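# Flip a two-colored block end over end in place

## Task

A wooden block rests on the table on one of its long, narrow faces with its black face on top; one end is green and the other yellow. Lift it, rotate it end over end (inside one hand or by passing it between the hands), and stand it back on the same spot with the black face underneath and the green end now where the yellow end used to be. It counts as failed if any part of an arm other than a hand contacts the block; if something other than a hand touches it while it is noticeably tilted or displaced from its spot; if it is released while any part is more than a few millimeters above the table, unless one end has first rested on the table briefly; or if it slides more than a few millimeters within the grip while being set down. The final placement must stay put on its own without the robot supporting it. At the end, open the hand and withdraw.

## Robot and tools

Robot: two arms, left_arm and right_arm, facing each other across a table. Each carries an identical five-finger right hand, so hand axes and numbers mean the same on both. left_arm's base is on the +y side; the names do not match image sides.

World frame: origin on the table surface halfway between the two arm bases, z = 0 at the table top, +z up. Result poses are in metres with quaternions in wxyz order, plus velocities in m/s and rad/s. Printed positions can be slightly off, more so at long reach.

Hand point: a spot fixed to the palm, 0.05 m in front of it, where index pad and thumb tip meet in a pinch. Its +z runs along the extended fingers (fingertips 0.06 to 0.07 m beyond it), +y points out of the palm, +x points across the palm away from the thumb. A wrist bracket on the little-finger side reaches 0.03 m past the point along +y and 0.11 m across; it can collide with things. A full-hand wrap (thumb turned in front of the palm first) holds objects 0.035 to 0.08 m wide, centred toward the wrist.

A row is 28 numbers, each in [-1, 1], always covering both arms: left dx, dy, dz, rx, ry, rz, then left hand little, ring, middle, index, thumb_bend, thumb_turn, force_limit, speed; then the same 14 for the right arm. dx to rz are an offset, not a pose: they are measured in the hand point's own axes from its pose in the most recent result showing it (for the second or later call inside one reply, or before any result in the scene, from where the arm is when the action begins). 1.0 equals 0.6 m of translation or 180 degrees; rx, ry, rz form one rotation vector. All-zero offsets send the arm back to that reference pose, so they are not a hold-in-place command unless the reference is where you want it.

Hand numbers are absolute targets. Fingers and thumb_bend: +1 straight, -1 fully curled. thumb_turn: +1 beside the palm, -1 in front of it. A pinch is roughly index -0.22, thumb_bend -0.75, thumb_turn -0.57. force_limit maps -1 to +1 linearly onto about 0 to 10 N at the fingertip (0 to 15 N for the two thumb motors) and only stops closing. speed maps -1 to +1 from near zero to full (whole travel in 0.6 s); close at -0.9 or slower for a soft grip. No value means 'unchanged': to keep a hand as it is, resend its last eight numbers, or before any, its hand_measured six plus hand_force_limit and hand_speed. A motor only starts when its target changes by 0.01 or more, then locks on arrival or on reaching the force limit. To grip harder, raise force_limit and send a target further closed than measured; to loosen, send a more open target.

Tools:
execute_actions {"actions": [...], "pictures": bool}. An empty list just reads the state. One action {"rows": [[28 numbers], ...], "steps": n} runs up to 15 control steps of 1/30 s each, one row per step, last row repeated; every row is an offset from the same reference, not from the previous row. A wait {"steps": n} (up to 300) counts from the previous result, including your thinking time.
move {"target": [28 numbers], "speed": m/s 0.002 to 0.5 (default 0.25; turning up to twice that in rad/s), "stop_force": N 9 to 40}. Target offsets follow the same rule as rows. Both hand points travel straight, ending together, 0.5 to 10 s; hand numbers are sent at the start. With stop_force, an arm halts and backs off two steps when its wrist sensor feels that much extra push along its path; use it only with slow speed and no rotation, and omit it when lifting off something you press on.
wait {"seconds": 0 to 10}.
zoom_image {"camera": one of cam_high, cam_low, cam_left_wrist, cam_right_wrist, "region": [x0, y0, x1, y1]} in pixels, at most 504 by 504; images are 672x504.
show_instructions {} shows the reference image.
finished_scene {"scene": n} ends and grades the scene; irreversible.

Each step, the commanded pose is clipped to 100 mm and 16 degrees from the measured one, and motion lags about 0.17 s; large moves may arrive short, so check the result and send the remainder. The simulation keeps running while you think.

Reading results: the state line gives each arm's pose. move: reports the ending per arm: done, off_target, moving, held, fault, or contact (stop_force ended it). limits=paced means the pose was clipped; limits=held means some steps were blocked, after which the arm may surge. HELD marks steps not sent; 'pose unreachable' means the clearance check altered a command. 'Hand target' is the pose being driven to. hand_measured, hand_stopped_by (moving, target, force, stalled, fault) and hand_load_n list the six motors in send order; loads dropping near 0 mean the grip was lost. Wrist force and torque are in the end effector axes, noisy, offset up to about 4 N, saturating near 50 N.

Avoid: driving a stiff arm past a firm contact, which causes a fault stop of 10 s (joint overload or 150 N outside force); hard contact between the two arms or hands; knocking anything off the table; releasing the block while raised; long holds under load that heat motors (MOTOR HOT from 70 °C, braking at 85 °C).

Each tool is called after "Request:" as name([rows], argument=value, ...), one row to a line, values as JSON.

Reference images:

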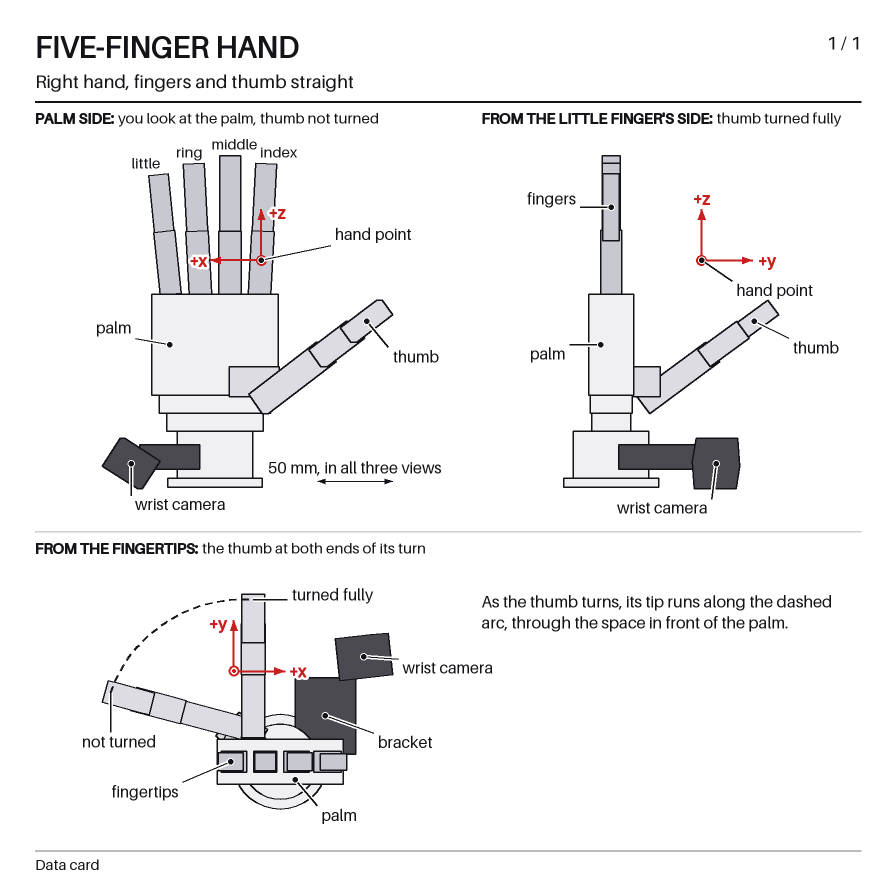

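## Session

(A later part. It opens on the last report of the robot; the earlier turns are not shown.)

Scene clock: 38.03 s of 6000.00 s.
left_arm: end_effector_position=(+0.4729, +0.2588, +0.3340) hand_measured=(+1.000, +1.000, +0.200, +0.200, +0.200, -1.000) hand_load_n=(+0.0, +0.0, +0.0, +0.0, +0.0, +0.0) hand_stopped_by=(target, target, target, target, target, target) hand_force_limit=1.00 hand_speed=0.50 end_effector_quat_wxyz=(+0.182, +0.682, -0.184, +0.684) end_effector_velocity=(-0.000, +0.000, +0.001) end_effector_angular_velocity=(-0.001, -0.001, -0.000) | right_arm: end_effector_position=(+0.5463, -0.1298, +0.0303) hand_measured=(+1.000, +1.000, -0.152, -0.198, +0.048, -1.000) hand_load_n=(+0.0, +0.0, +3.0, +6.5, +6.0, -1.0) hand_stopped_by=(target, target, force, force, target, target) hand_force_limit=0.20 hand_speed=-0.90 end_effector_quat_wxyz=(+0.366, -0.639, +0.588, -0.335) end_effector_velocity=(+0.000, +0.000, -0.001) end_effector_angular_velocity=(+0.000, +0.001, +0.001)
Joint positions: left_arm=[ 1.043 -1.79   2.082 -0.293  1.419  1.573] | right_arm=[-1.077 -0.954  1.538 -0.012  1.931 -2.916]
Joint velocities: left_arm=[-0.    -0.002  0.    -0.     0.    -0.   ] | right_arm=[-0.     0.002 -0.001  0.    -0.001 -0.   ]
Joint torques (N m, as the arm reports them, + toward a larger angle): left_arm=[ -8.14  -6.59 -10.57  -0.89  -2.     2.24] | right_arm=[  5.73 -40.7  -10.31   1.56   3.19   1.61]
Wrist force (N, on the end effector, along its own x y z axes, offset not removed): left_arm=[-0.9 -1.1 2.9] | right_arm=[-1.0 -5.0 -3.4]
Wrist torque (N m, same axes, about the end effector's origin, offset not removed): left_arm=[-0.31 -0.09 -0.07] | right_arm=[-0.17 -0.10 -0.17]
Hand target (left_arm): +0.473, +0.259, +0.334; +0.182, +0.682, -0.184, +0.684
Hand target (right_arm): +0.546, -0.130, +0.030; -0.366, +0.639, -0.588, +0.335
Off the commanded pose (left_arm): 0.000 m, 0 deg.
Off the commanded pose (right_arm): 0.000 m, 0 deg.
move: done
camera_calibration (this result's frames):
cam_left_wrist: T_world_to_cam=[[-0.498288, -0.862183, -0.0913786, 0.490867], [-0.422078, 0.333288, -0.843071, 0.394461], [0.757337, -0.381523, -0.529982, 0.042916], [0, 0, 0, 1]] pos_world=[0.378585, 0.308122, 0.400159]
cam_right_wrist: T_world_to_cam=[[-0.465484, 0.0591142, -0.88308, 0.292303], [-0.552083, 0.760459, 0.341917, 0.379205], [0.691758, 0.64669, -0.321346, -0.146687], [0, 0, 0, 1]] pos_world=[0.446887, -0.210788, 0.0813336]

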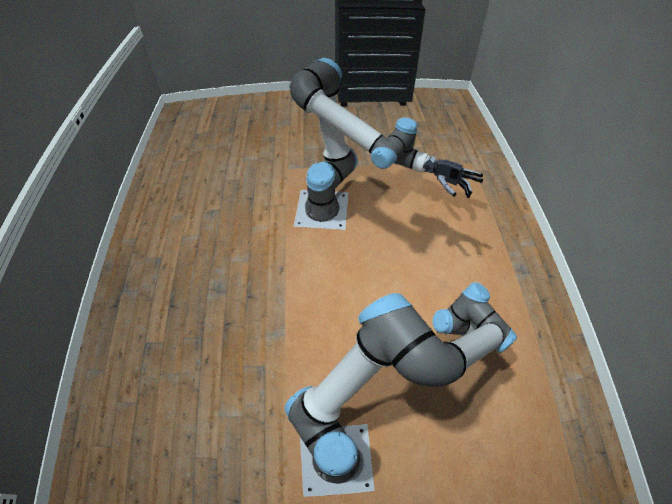

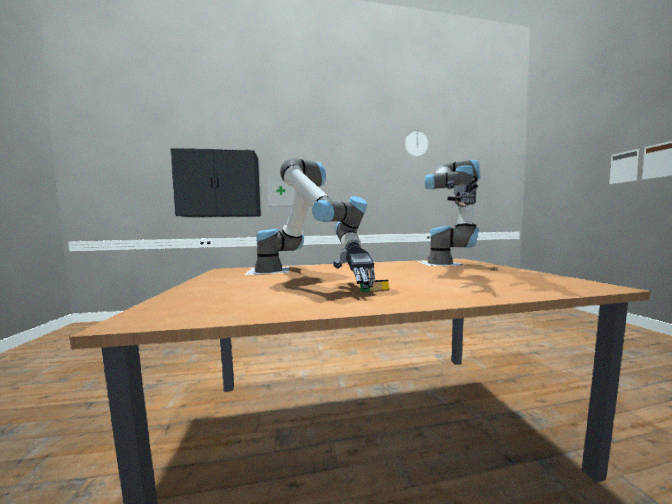

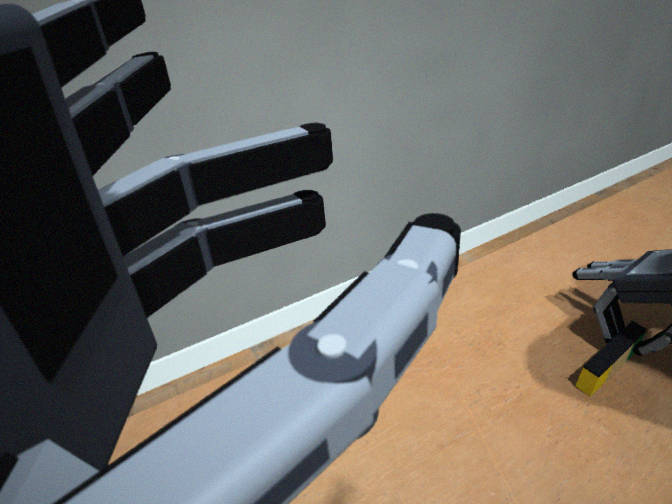

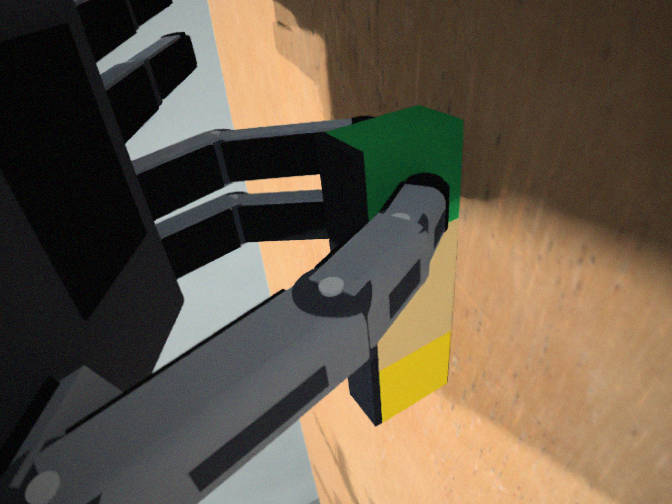

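Request:
move(target=[0,0,0,0,0,0,1,1,0.2,0.2,0.2,-1,1,0.5,0,0,0,0,0,0,1,1,-0.45,-0.4,0.04,-1,0.5,-0.9])

Request:
move(target=[0,0,0,0,0,0,1,1,0.2,0.2,0.2,-1,1,0.5,0,-0.086,-0.051,0,0,0,1,1,-0.45,-0.4,0.04,-1,0.5,-0.9], speed=0.06)

Scene clock: 40.47 s of 6000.00 s.
left_arm: end_effector_position=(+0.4729, +0.2588, +0.3340) hand_measured=(+1.000, +1.000, +0.200, +0.200, +0.200, -1.000) hand_load_n=(+0.0, +0.0, +0.0, +0.0, +0.0, +0.0) hand_stopped_by=(target, target, target, target, target, target) hand_force_limit=1.00 hand_speed=0.50 end_effector_quat_wxyz=(+0.182, +0.682, -0.184, +0.684) end_effector_velocity=(-0.000, -0.001, -0.000) end_effector_angular_velocity=(+0.000, +0.000, -0.001) | right_arm: end_effector_position=(+0.5462, -0.1298, +0.0302) hand_measured=(+1.000, +1.000, -0.166, -0.198, +0.048, -1.000) hand_load_n=(+0.0, +0.0, +8.5, +4.5, +7.5, -0.5) hand_stopped_by=(target, target, force, force, target, target) hand_force_limit=0.50 hand_speed=-0.90 end_effector_quat_wxyz=(+0.366, -0.639, +0.588, -0.335) end_effector_velocity=(-0.000, -0.000, +0.001) end_effector_angular_velocity=(-0.000, -0.000, -0.001)
Joint positions: left_arm=[ 1.043 -1.79   2.082 -0.293  1.419  1.573] | right_arm=[-1.077 -0.954  1.538 -0.012  1.931 -2.916]
Joint velocities: left_arm=[-0.001  0.001  0.    -0.    -0.     0.   ] | right_arm=[ 0.    -0.001  0.     0.001  0.001  0.   ]
Joint torques (N m, as the arm reports them, + toward a larger angle): left_arm=[ -7.82  -9.02 -11.06  -1.64  -1.95   2.29] | right_arm=[  0.22 -35.67 -11.08   1.63   2.04   0.68]
Wrist force (N, on the end effector, along its own x y z axes, offset not removed): left_arm=[-0.3 0.0 0.9] | right_arm=[2.7 -9.4 -3.3]
Wrist torque (N m, same axes, about the end effector's origin, offset not removed): left_arm=[-0.03 -0.03 0.04] | right_arm=[-0.41 -0.50 -0.10]
Hand target (left_arm): +0.473, +0.259, +0.334; +0.182, +0.682, -0.184, +0.684
Hand target (right_arm): +0.546, -0.130, +0.030; -0.366, +0.639, -0.588, +0.335
Off the commanded pose (left_arm): 0.000 m, 0 deg.
Off the commanded pose (right_arm): 0.000 m, 0 deg.
move: done
camera_calibration (this result's frames):
cam_left_wrist: T_world_to_cam=[[-0.498288, -0.862183, -0.0913789, 0.490867], [-0.422078, 0.333288, -0.843071, 0.394461], [0.757337, -0.381523, -0.529982, 0.042916], [0, 0, 0, 1]] pos_world=[0.378585, 0.308122, 0.400158]
cam_right_wrist: T_world_to_cam=[[-0.465507, 0.0591013, -0.883069, 0.292294], [-0.552074, 0.760464, 0.34192, 0.379207], [0.69175, 0.646685, -0.321373, -0.146686], [0, 0, 0, 1]] pos_world=[0.446885, -0.210789, 0.0813167]

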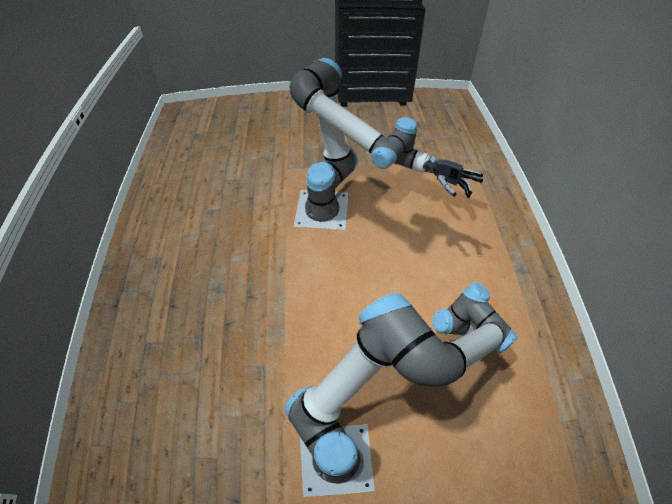

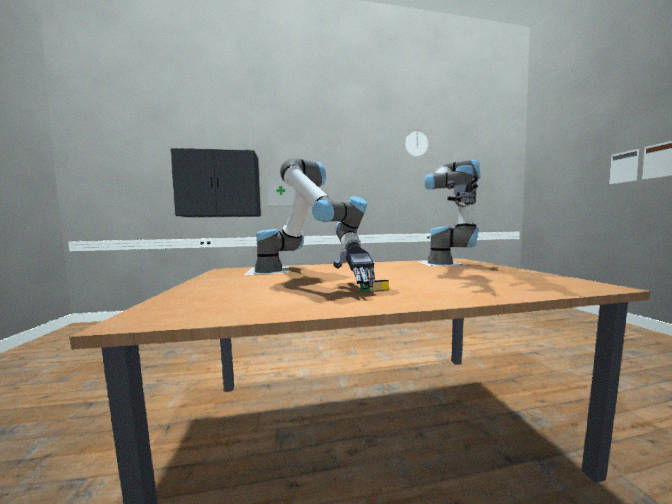

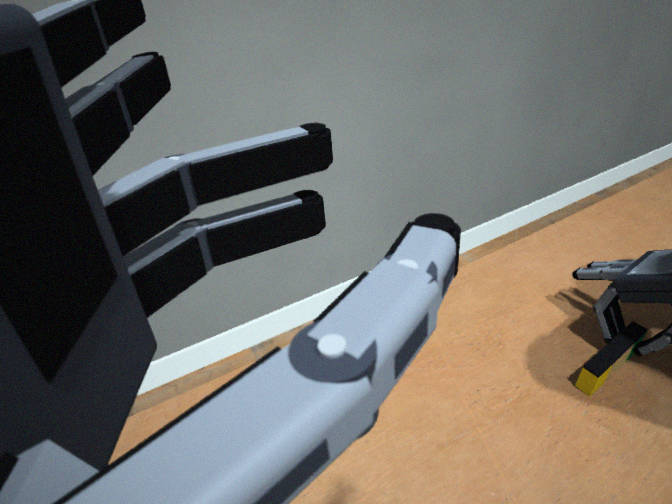

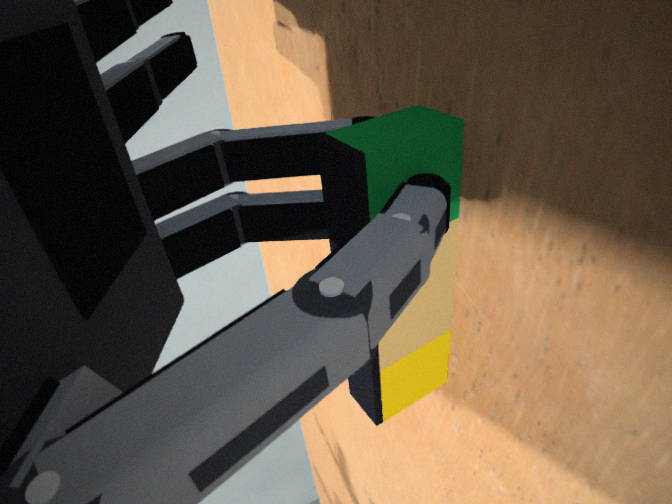

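Scene clock: 41.83 s of 6000.00 s.
left_arm: end_effector_position=(+0.4729, +0.2588, +0.3340) hand_measured=(+1.000, +1.000, +0.200, +0.200, +0.200, -1.000) hand_load_n=(+0.0, +0.0, +0.0, +0.0, +0.0, +0.0) hand_stopped_by=(target, target, target, target, target, target) hand_force_limit=1.00 hand_speed=0.50 end_effector_quat_wxyz=(+0.182, +0.682, -0.184, +0.684) end_effector_velocity=(-0.000, -0.000, -0.001) end_effector_angular_velocity=(+0.001, +0.001, -0.001) | right_arm: end_effector_position=(+0.5461, -0.1299, +0.0901) hand_measured=(+1.000, +1.000, -0.166, -0.198, +0.050, -1.000) hand_load_n=(+0.0, +0.0, +7.5, +3.0, +9.5, +0.5) hand_stopped_by=(target, target, force, force, target, target) hand_force_limit=0.50 hand_speed=-0.90 end_effector_quat_wxyz=(+0.366, -0.639, +0.588, -0.335) end_effector_velocity=(-0.000, +0.000, +0.001) end_effector_angular_velocity=(-0.000, +0.001, +0.001)
Joint positions: left_arm=[ 1.043 -1.79   2.082 -0.293  1.419  1.573] | right_arm=[-1.078 -1.024  1.481  0.116  1.931 -2.917]
Joint velocities: left_arm=[-0.001  0.001  0.     0.001 -0.    -0.   ] | right_arm=[ 0.    -0.001 -0.002  0.004 -0.001  0.   ]
Joint torques (N m, as the arm reports them, + toward a larger angle): left_arm=[ -7.75  -9.45 -10.57  -1.62  -1.96   2.33] | right_arm=[ -8.01 -45.83 -24.64   1.34  -2.37  -0.57]
Wrist force (N, on the end effector, along its own x y z axes, offset not removed): left_arm=[-2.2 0.1 1.0] | right_arm=[0.0 -1.2 1.8]
Wrist torque (N m, same axes, about the end effector's origin, offset not removed): left_arm=[-0.08 0.19 -0.09] | right_arm=[-0.41 -0.22 -0.04]
Hand target (left_arm): +0.473, +0.259, +0.334; +0.182, +0.682, -0.184, +0.684
Hand target (right_arm): +0.546, -0.130, +0.090; -0.366, +0.639, -0.588, +0.335
Off the commanded pose (left_arm): 0.000 m, 0 deg.
Off the commanded pose (right_arm): 0.000 m, 0 deg.
move: done
camera_calibration (this result's frames):
cam_left_wrist: T_world_to_cam=[[-0.498288, -0.862183, -0.091379, 0.490867], [-0.422078, 0.333288, -0.843071, 0.394461], [0.757337, -0.381523, -0.529982, 0.0429159], [0, 0, 0, 1]] pos_world=[0.378585, 0.308122, 0.400158]
cam_right_wrist: T_world_to_cam=[[-0.465498, 0.0590465, -0.883077, 0.345088], [-0.552115, 0.76045, 0.341885, 0.358826], [0.691723, 0.646707, -0.321387, -0.127253], [0, 0, 0, 1]] pos_world=[0.446775, -0.21095, 0.141164]

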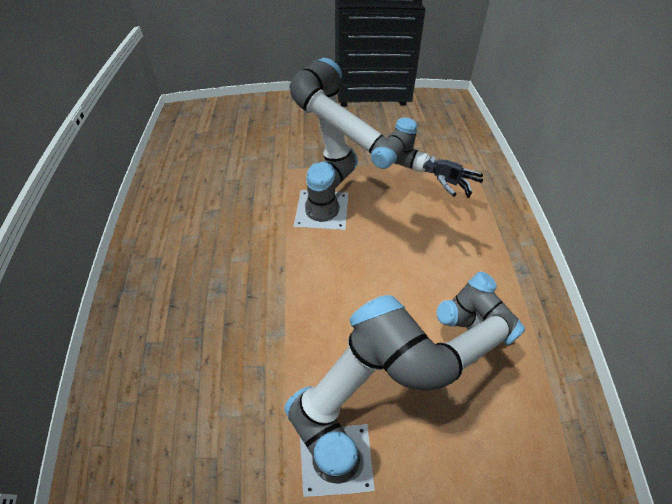

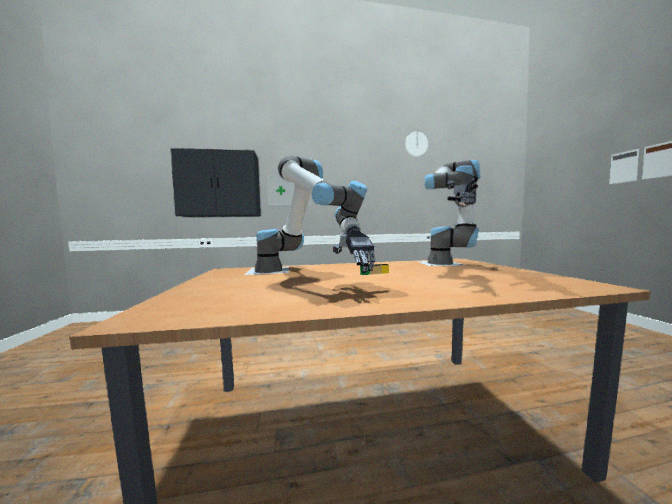

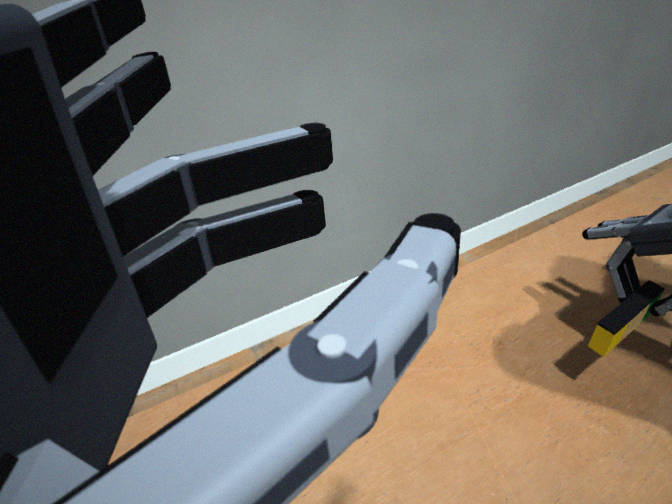

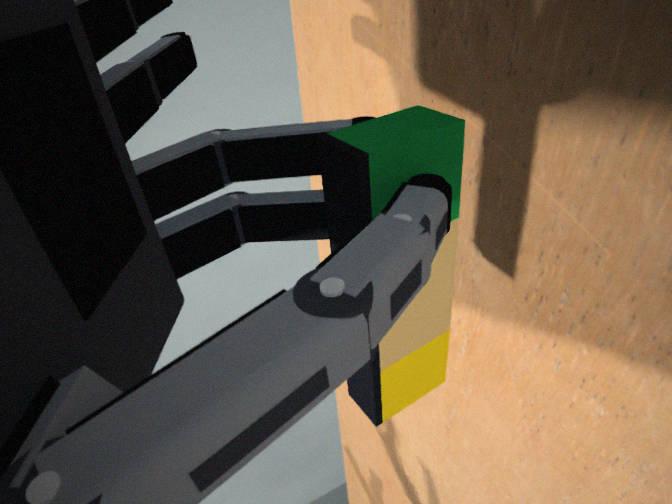

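Request:
move(target=[0,0.183,0.215,-0.028,0,0,1,1,0.2,0.2,0.3,-1,1,0.5,-0.167,-0.287,-0.169,0,-0.254,0.4305,1,1,-0.45,-0.4,0.04,-1,0.5,-0.9], speed=0.3)

Request:
zoom_image(camera="cam_high", region=[430,170,570,290])

Scene clock: 48.00 s of 6000.00 s.
left_arm: end_effector_position=(+0.5300, +0.0993, +0.3339) hand_measured=(+1.000, +1.000, +0.200, +0.200, +0.300, -1.000) hand_load_n=(+0.0, +0.0, +0.0, +0.0, +0.0, +0.0) hand_stopped_by=(target, target, target, target, target, target) hand_force_limit=1.00 hand_speed=0.50 end_effector_quat_wxyz=(+0.212, +0.674, -0.213, +0.675) end_effector_velocity=(+0.000, -0.001, -0.001) end_effector_angular_velocity=(+0.001, +0.001, -0.000) | right_arm: end_effector_position=(+0.5377, -0.0306, +0.2902) hand_measured=(+1.000, +1.000, -0.166, -0.198, +0.050, -1.000) hand_load_n=(+0.0, +0.0, +7.5, +3.0, +10.0, +0.0) hand_stopped_by=(target, target, force, force, target, target) hand_force_limit=0.50 hand_speed=-0.90 end_effector_quat_wxyz=(+0.674, -0.215, +0.673, +0.215) end_effector_velocity=(-0.000, +0.000, +0.001) end_effector_angular_velocity=(+0.007, -0.000, -0.001)
Joint positions: left_arm=[ 0.886 -1.473  1.787 -0.315  1.35   1.573] | right_arm=[-1.166 -1.204  1.741 -0.539  1.371 -1.571]
Joint velocities: left_arm=[-0.     0.003 -0.002 -0.     0.    -0.   ] | right_arm=[ 0.002  0.     0.001 -0.006  0.003  0.007]
Joint torques (N m, as the arm reports them, + toward a larger angle): left_arm=[-10.7  -17.87 -33.24  -0.2   -2.59  -2.72] | right_arm=[  6.45 -26.39 -12.89  -3.25   3.22   1.93]
Wrist force (N, on the end effector, along its own x y z axes, offset not removed): left_arm=[-2.8 1.6 0.4] | right_arm=[1.2 -0.7 -0.1]
Wrist torque (N m, same axes, about the end effector's origin, offset not removed): left_arm=[0.22 0.20 -0.06] | right_arm=[-0.10 -0.30 -0.04]
Hand target (left_arm): +0.530, +0.099, +0.334; +0.212, +0.674, -0.213, +0.675
Hand target (right_arm): +0.538, -0.031, +0.290; +0.674, -0.214, +0.673, +0.215
Off the commanded pose (left_arm): 0.000 m, 0 deg.
Off the commanded pose (right_arm): 0.000 m, 0 deg.
After step 90, 0.03 s passed at rest.
move: done
camera_calibration (this result's frames):
cam_left_wrist: T_world_to_cam=[[-0.572106, -0.815109, -0.0910542, 0.416158], [-0.391451, 0.368921, -0.843009, 0.451726], [0.720736, -0.446647, -0.530137, -0.0353037], [0, 0, 0, 1]] pos_world=[0.44036, 0.156795, 0.399986]
cam_right_wrist: T_world_to_cam=[[-0.532575, 0.840858, 0.0965505, 0.287699], [-0.456492, -0.381427, 0.803821, -0.0101531], [0.712726, 0.38402, 0.586983, -0.404272], [0, 0, 0, 1]] pos_world=[0.436722, -0.0905377, 0.217685]

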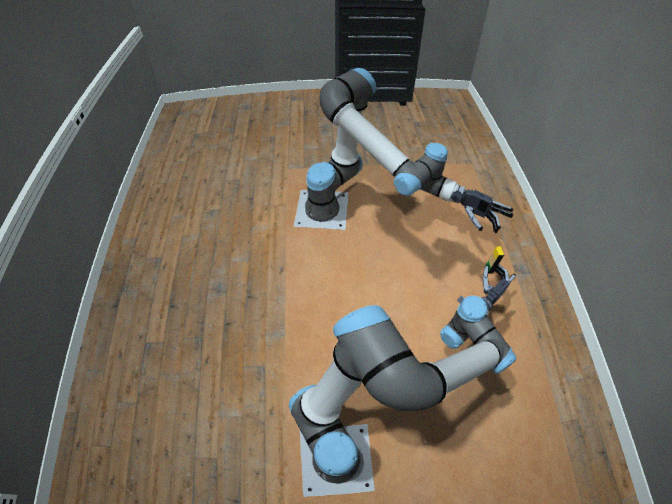

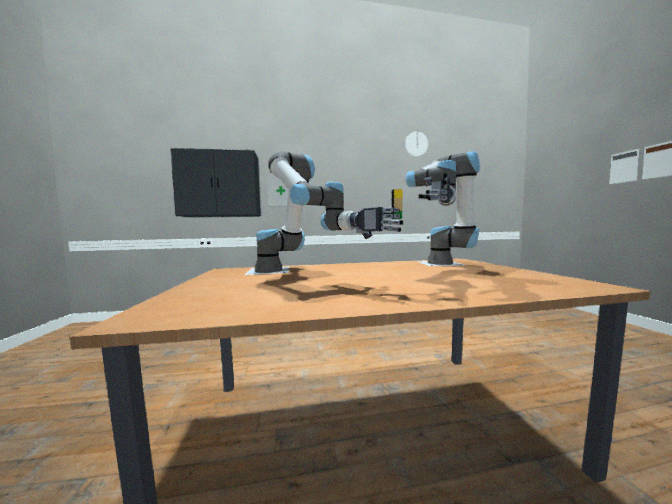

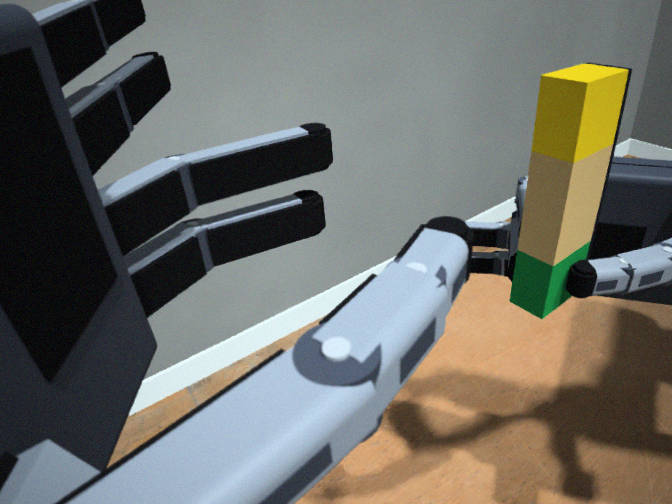

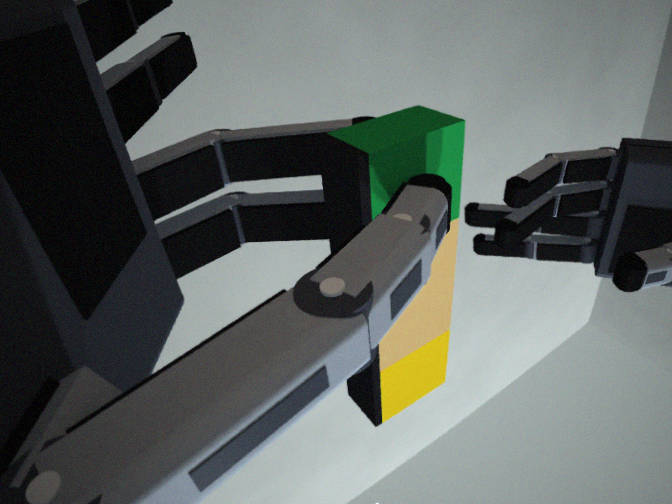

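Region (430, 170, 570, 290) of cam_high's 672x504 image, scaled by 3.600, with more detail than that image has; it fills the top 432 rows of this view, and the rest is white.

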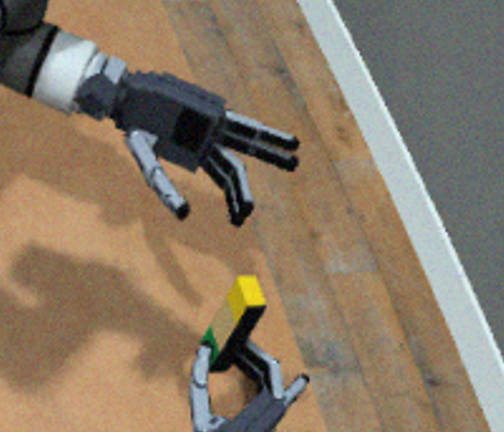

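Request:
move(target=[-0.006,0.141,0.0985,0,0,0,1,1,0.2,0.2,0.3,-1,1,0.5,0,0,0,0,0,0,1,1,-0.45,-0.4,0.04,-1,0.5,-0.9], speed=0.08)

Request:
zoom_image(camera="cam_high", region=[460,210,540,290])

Scene clock: 52.73 s of 6000.00 s.
left_arm: end_effector_position=(+0.5299, -0.0037, +0.3301) hand_measured=(+1.000, +1.000, +0.200, +0.200, +0.300, -1.000) hand_load_n=(+0.0, +0.0, +0.0, +0.0, +0.0, +0.0) hand_stopped_by=(target, target, target, target, target, target) hand_force_limit=1.00 hand_speed=0.50 end_effector_quat_wxyz=(+0.212, +0.674, -0.213, +0.675) end_effector_velocity=(-0.000, -0.001, +0.001) end_effector_angular_velocity=(-0.000, -0.000, -0.000) | right_arm: end_effector_position=(+0.5377, -0.0306, +0.2902) hand_measured=(+1.000, +1.000, -0.166, -0.198, +0.050, -1.000) hand_load_n=(+0.0, +0.0, +7.5, +3.0, +10.0, +0.0) hand_stopped_by=(target, target, force, force, target, target) hand_force_limit=0.50 hand_speed=-0.90 end_effector_quat_wxyz=(+0.674, -0.215, +0.673, +0.215) end_effector_velocity=(+0.000, -0.000, +0.001) end_effector_angular_velocity=(+0.001, -0.002, +0.000)
Joint positions: left_arm=[ 0.743 -1.33   1.627 -0.298  1.207  1.573] | right_arm=[-1.166 -1.204  1.741 -0.539  1.371 -1.571]
Joint velocities: left_arm=[-0.002  0.001 -0.003  0.002 -0.001 -0.   ] | right_arm=[-0.    -0.001 -0.    -0.001 -0.    -0.   ]
Joint torques (N m, as the arm reports them, + toward a larger angle): left_arm=[-10.85 -24.09 -34.02  -0.17  -2.57  -2.7 ] | right_arm=[ -7.18 -39.55 -24.86   0.09  -3.06  -1.61]
Wrist force (N, on the end effector, along its own x y z axes, offset not removed): left_arm=[-1.3 0.5 2.9] | right_arm=[1.0 -2.0 0.6]
Wrist torque (N m, same axes, about the end effector's origin, offset not removed): left_arm=[-0.03 0.04 -0.04] | right_arm=[-0.37 -0.34 -0.16]
Hand target (left_arm): +0.530, -0.004, +0.330; +0.212, +0.674, -0.213, +0.675
Hand target (right_arm): +0.538, -0.031, +0.290; +0.674, -0.215, +0.673, +0.215
Off the commanded pose (left_arm): 0.000 m, 0 deg.
Off the commanded pose (right_arm): 0.000 m, 0 deg.
After step 90, 0.03 s passed at rest.
move: done
camera_calibration (this result's frames):
cam_left_wrist: T_world_to_cam=[[-0.572132, -0.815133, -0.0906801, 0.331671], [-0.391691, 0.368703, -0.842992, 0.48672], [0.720585, -0.446785, -0.530227, -0.083198], [0, 0, 0, 1]] pos_world=[0.440355, 0.0537296, 0.396263]
cam_right_wrist: T_world_to_cam=[[-0.532574, 0.840858, 0.0965516, 0.287698], [-0.456488, -0.381425, 0.803824, -0.0101543], [0.712729, 0.384021, 0.586979, -0.404269], [0, 0, 0, 1]] pos_world=[0.43672, -0.0905383, 0.217682]

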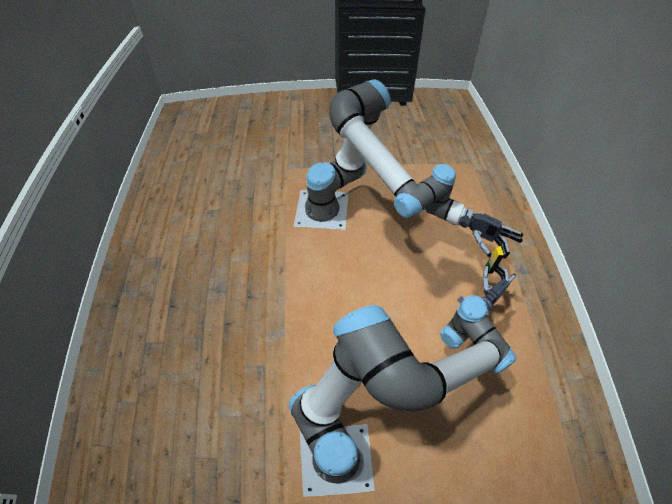

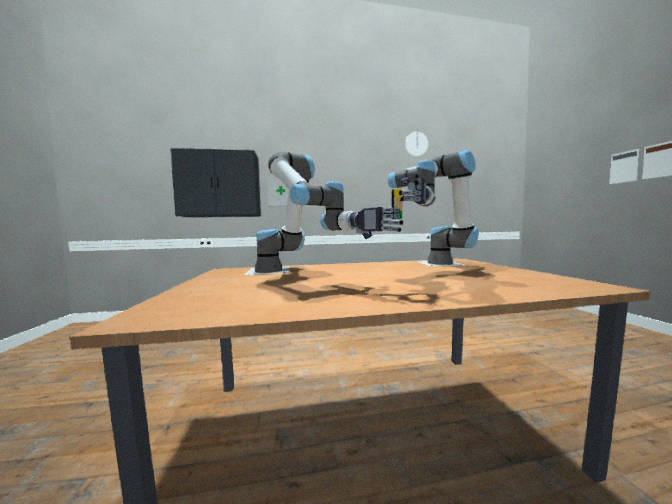

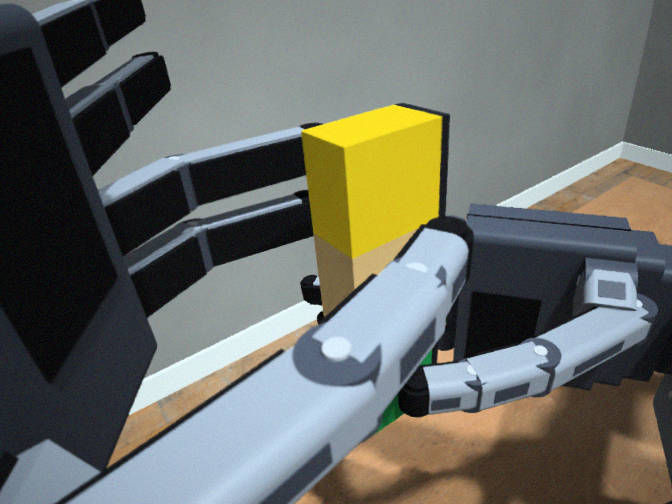

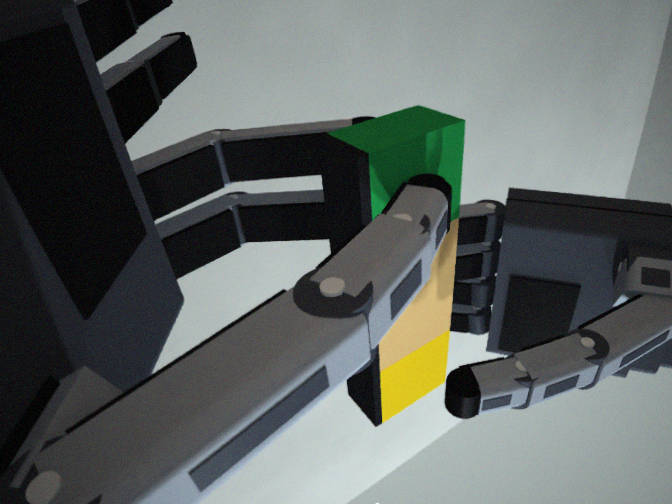

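Region (460, 210, 540, 290) of cam_high's 672x504 image, scaled by 6.300, with more detail than that image has.

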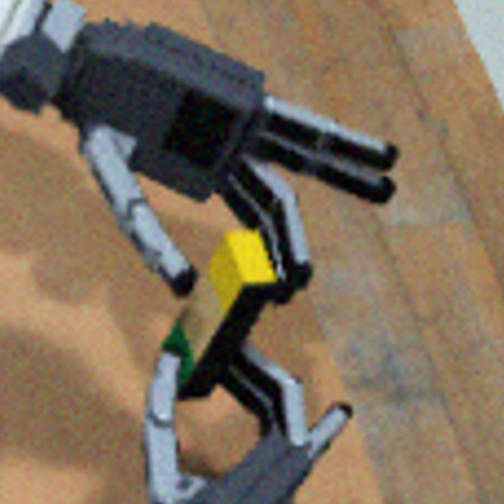

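Request:
move(target=[0,-0.006,0.012,0,0,0,1,1,-0.4,-0.4,-0.2,-1,-0.7,-0.9,0,0,0,0,0,0,1,1,-0.45,-0.4,0.04,-1,0.5,-0.9], speed=0.03)

Request:
execute_actions([
  {"rows":[[0,0,0,0,0,0,1,1,-0.45,-0.45,-0.2,-1,0.3,-0.9,0,0,0,0,0,0,1,1,-0.45,-0.4,0.04,-1,0.5,-0.9]]},
])

Scene clock: 56.87 s of 6000.00 s.
left_arm: end_effector_position=(+0.5379, -0.0049, +0.3301) hand_measured=(+1.000, +1.000, -0.148, -0.198, +0.080, -1.000) hand_load_n=(+0.0, +0.0, +1.5, +2.5, +2.5, +0.5) hand_stopped_by=(target, target, force, force, force, target) hand_force_limit=-0.70 hand_speed=-0.90 end_effector_quat_wxyz=(+0.212, +0.674, -0.213, +0.675) end_effector_velocity=(-0.000, +0.000, +0.000) end_effector_angular_velocity=(+0.001, +0.000, +0.000) | right_arm: end_effector_position=(+0.5377, -0.0306, +0.2902) hand_measured=(+1.000, +1.000, -0.166, -0.198, +0.050, -1.000) hand_load_n=(+0.0, +0.0, +7.5, +4.0, +9.5, +0.0) hand_stopped_by=(target, target, force, force, target, target) hand_force_limit=0.50 hand_speed=-0.90 end_effector_quat_wxyz=(+0.674, -0.215, +0.673, +0.215) end_effector_velocity=(-0.000, +0.000, +0.000) end_effector_angular_velocity=(+0.000, -0.000, +0.001)
Joint positions: left_arm=[ 0.755 -1.314  1.606 -0.293  1.219  1.573] | right_arm=[-1.166 -1.204  1.741 -0.539  1.371 -1.571]
Joint velocities: left_arm=[ 0.    -0.001 -0.     0.002  0.     0.   ] | right_arm=[-0.    -0.     0.001 -0.001 -0.001  0.   ]
Joint torques (N m, as the arm reports them, + toward a larger angle): left_arm=[ 11.32 -25.28 -33.88  -0.15   2.12   2.31] | right_arm=[ -7.66 -39.78 -21.11  -0.17  -2.67  -1.48]
Wrist force (N, on the end effector, along its own x y z axes, offset not removed): left_arm=[0.2 -0.1 3.0] | right_arm=[1.0 -0.1 0.6]
Wrist torque (N m, same axes, about the end effector's origin, offset not removed): left_arm=[-0.25 -0.33 -0.15] | right_arm=[-0.24 -0.32 -0.09]
Hand target (left_arm): +0.538, -0.005, +0.330; +0.212, +0.674, -0.213, +0.675
Hand target (right_arm): +0.538, -0.031, +0.290; +0.674, -0.215, +0.673, +0.215
Off the commanded pose (left_arm): 0.000 m, 0 deg.
Off the commanded pose (right_arm): 0.000 m, 0 deg.
move: done
camera_calibration (this result's frames):
cam_left_wrist: T_world_to_cam=[[-0.572139, -0.815125, -0.090711, 0.335286], [-0.391664, 0.368723, -0.842996, 0.490262], [0.720594, -0.446783, -0.530216, -0.0894643], [0, 0, 0, 1]] pos_world=[0.448316, 0.0525574, 0.396268]
cam_right_wrist: T_world_to_cam=[[-0.532581, 0.840854, 0.0965504, 0.2877], [-0.45649, -0.38143, 0.803821, -0.0101549], [0.712724, 0.384026, 0.586983, -0.40427], [0, 0, 0, 1]] pos_world=[0.436721, -0.0905373, 0.217685]

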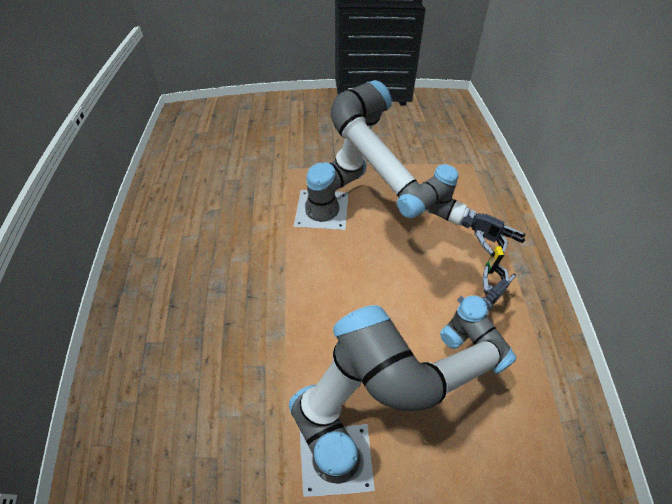

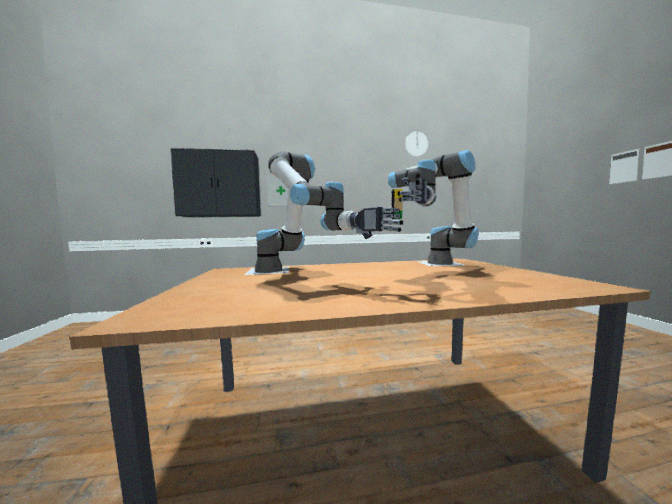

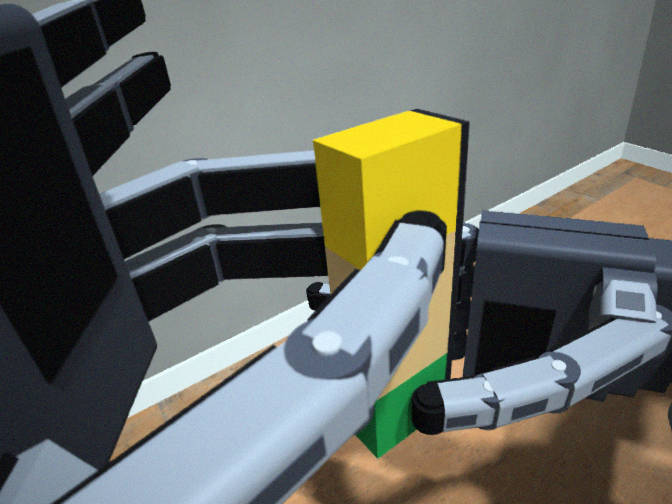

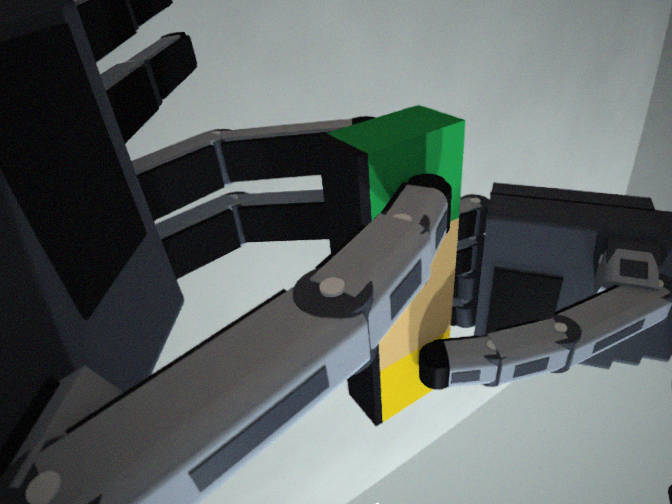

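Scene clock: 57.37 s of 6000.00 s.
left_arm: end_effector_position=(+0.5379, -0.0049, +0.3301) hand_measured=(+1.000, +1.000, -0.168, -0.218, +0.082, -1.000) hand_load_n=(+0.0, +0.0, +6.5, +7.0, +6.5, +1.5) hand_stopped_by=(target, target, force, force, force, target) hand_force_limit=0.30 hand_speed=-0.90 end_effector_quat_wxyz=(+0.212, +0.674, -0.213, +0.675) end_effector_velocity=(-0.000, -0.000, +0.000) end_effector_angular_velocity=(-0.001, -0.001, -0.000) | right_arm: end_effector_position=(+0.5377, -0.0306, +0.2902) hand_measured=(+1.000, +1.000, -0.166, -0.198, +0.050, -1.000) hand_load_n=(+0.0, +0.0, +9.5, +4.5, +7.5, -1.0) hand_stopped_by=(target, target, force, force, target, target) hand_force_limit=0.50 hand_speed=-0.90 end_effector_quat_wxyz=(+0.674, -0.215, +0.673, +0.215) end_effector_velocity=(-0.000, -0.000, +0.000) end_effector_angular_velocity=(-0.000, +0.001, +0.000)
Joint positions: left_arm=[ 0.755 -1.314  1.606 -0.293  1.219  1.573] | right_arm=[-1.166 -1.204  1.741 -0.539  1.371 -1.571]
Joint velocities: left_arm=[-0.     0.    -0.    -0.001  0.    -0.   ] | right_arm=[-0.    -0.001  0.     0.001 -0.    -0.   ]
Joint torques (N m, as the arm reports them, + toward a larger angle): left_arm=[ 11.42 -26.01 -33.27  -0.14   2.04   2.3 ] | right_arm=[ -7.5  -40.01 -21.14  -0.28  -2.16  -1.48]
Wrist force (N, on the end effector, along its own x y z axes, offset not removed): left_arm=[-1.2 0.4 2.4] | right_arm=[0.8 0.3 0.3]
Wrist torque (N m, same axes, about the end effector's origin, offset not removed): left_arm=[-0.20 -0.03 0.01] | right_arm=[-0.32 -0.33 -0.07]
Hand target (left_arm): +0.538, -0.005, +0.330; +0.212, +0.674, -0.213, +0.675
Hand target (right_arm): +0.538, -0.031, +0.290; +0.674, -0.215, +0.673, +0.215
Off the commanded pose (left_arm): 0.000 m, 0 deg.
Off the commanded pose (right_arm): 0.000 m, 0 deg.
Steps of this call (steps 1 to 15: all 15 steps of this action). Readings (end_effector_position | what the end effector reports):
1: left_arm (+0.5379, -0.0049, +0.3301) | right_arm (+0.5377, -0.0306, +0.2902) | left_arm hand_measured=(+1.000, +1.000, -0.148, -0.198, +0.080, -1.000) hand_load_n=(+0.0, +0.0, +1.5, +2.5, +2.5, +0.5) hand_stopped_by=(target, target, moving, moving, force, target) hand_force_limit=0.30 hand_speed=-0.90 | right_arm hand_measured=(+1.000, +1.000, -0.166, -0.198, +0.050, -1.000) hand_load_n=(+0.0, +0.0, +7.5, +4.0, +9.5, +0.0) hand_stopped_by=(target, target, force, force, target, target) hand_force_limit=0.50 hand_speed=-0.90
2: left_arm (+0.5379, -0.0049, +0.3301) | right_arm (+0.5377, -0.0306, +0.2902) | left_arm hand_measured=(+1.000, +1.000, -0.148, -0.198, +0.080, -1.000) hand_load_n=(+0.0, +0.0, +1.5, +2.5, +2.5, +0.5) hand_stopped_by=(target, target, moving, moving, force, target) hand_force_limit=0.30 hand_speed=-0.90 | right_arm hand_measured=(+1.000, +1.000, -0.166, -0.198, +0.050, -1.000) hand_load_n=(+0.0, +0.0, +7.5, +4.0, +9.5, +0.0) hand_stopped_by=(target, target, force, force, target, target) hand_force_limit=0.50 hand_speed=-0.90
4: left_arm (+0.5379, -0.0049, +0.3301) | right_arm (+0.5377, -0.0306, +0.2902) | left_arm hand_measured=(+1.000, +1.000, -0.154, -0.204, +0.080, -1.000) hand_load_n=(+0.0, +0.0, +2.5, +3.5, +3.5, +0.5) hand_stopped_by=(target, target, moving, moving, force, target) hand_force_limit=0.30 hand_speed=-0.90 | right_arm hand_measured=(+1.000, +1.000, -0.166, -0.198, +0.050, -1.000) hand_load_n=(+0.0, +0.0, +8.0, +4.0, +9.0, +0.0) hand_stopped_by=(target, target, force, force, target, target) hand_force_limit=0.50 hand_speed=-0.90
8: left_arm (+0.5379, -0.0049, +0.3301) | right_arm (+0.5377, -0.0306, +0.2902) | left_arm hand_measured=(+1.000, +1.000, -0.168, -0.218, +0.082, -1.000) hand_load_n=(+0.0, +0.0, +6.5, +7.0, +6.5, +1.5) hand_stopped_by=(target, target, force, force, force, target) hand_force_limit=0.30 hand_speed=-0.90 | right_arm hand_measured=(+1.000, +1.000, -0.166, -0.198, +0.050, -1.000) hand_load_n=(+0.0, +0.0, +9.5, +4.5, +7.5, -1.0) hand_stopped_by=(target, target, force, force, target, target) hand_force_limit=0.50 hand_speed=-0.90
15: the state above
camera_calibration (this result's frames):
cam_left_wrist: T_world_to_cam=[[-0.572139, -0.815125, -0.0907119, 0.335286], [-0.391664, 0.368724, -0.842996, 0.490262], [0.720594, -0.446782, -0.530217, -0.089465], [0, 0, 0, 1]] pos_world=[0.448316, 0.0525568, 0.396267]
cam_right_wrist: T_world_to_cam=[[-0.532592, 0.840847, 0.0965503, 0.287703], [-0.456485, -0.381436, 0.803821, -0.010158], [0.712718, 0.384035, 0.586984, -0.404266], [0, 0, 0, 1]] pos_world=[0.436719, -0.0905363, 0.217685]

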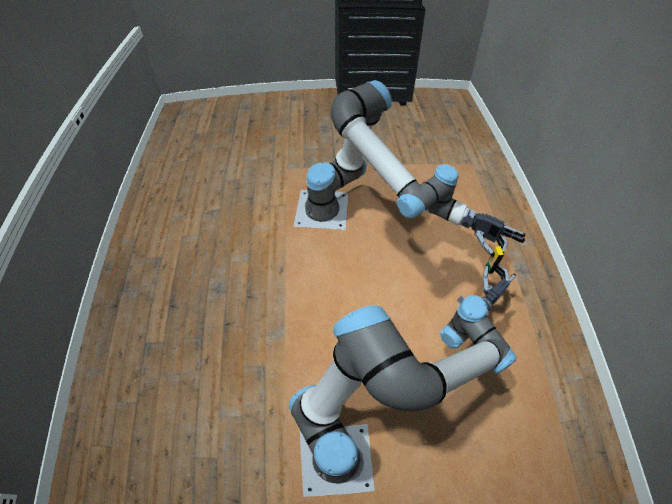

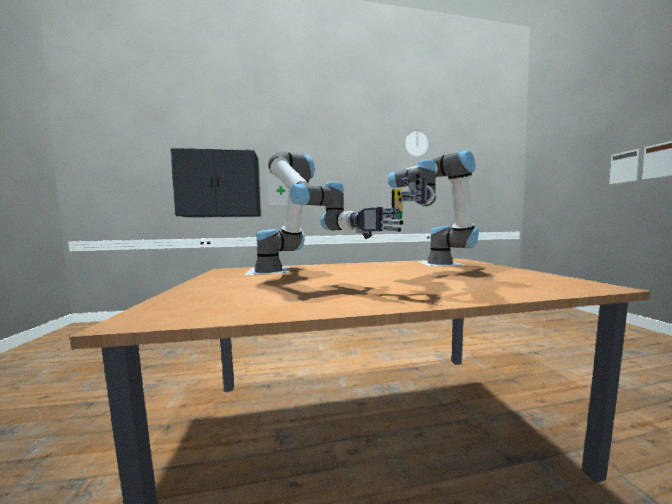

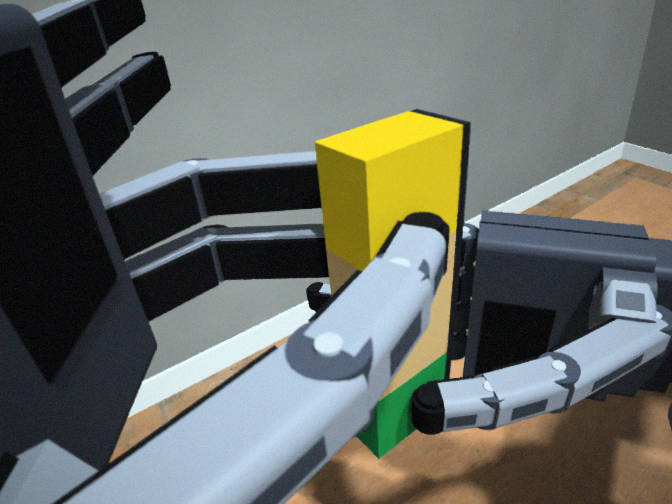

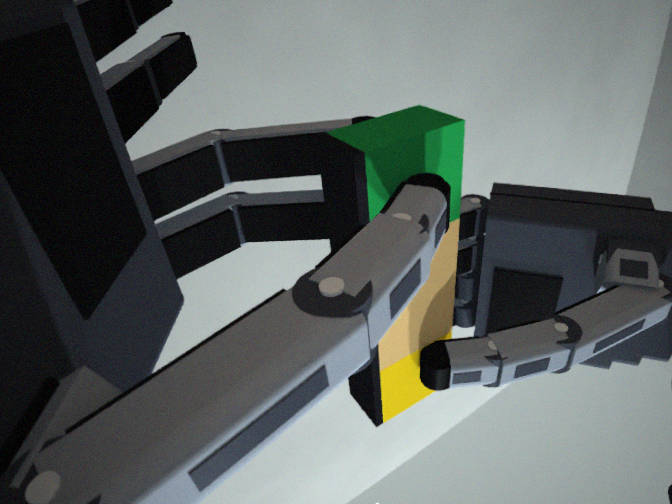

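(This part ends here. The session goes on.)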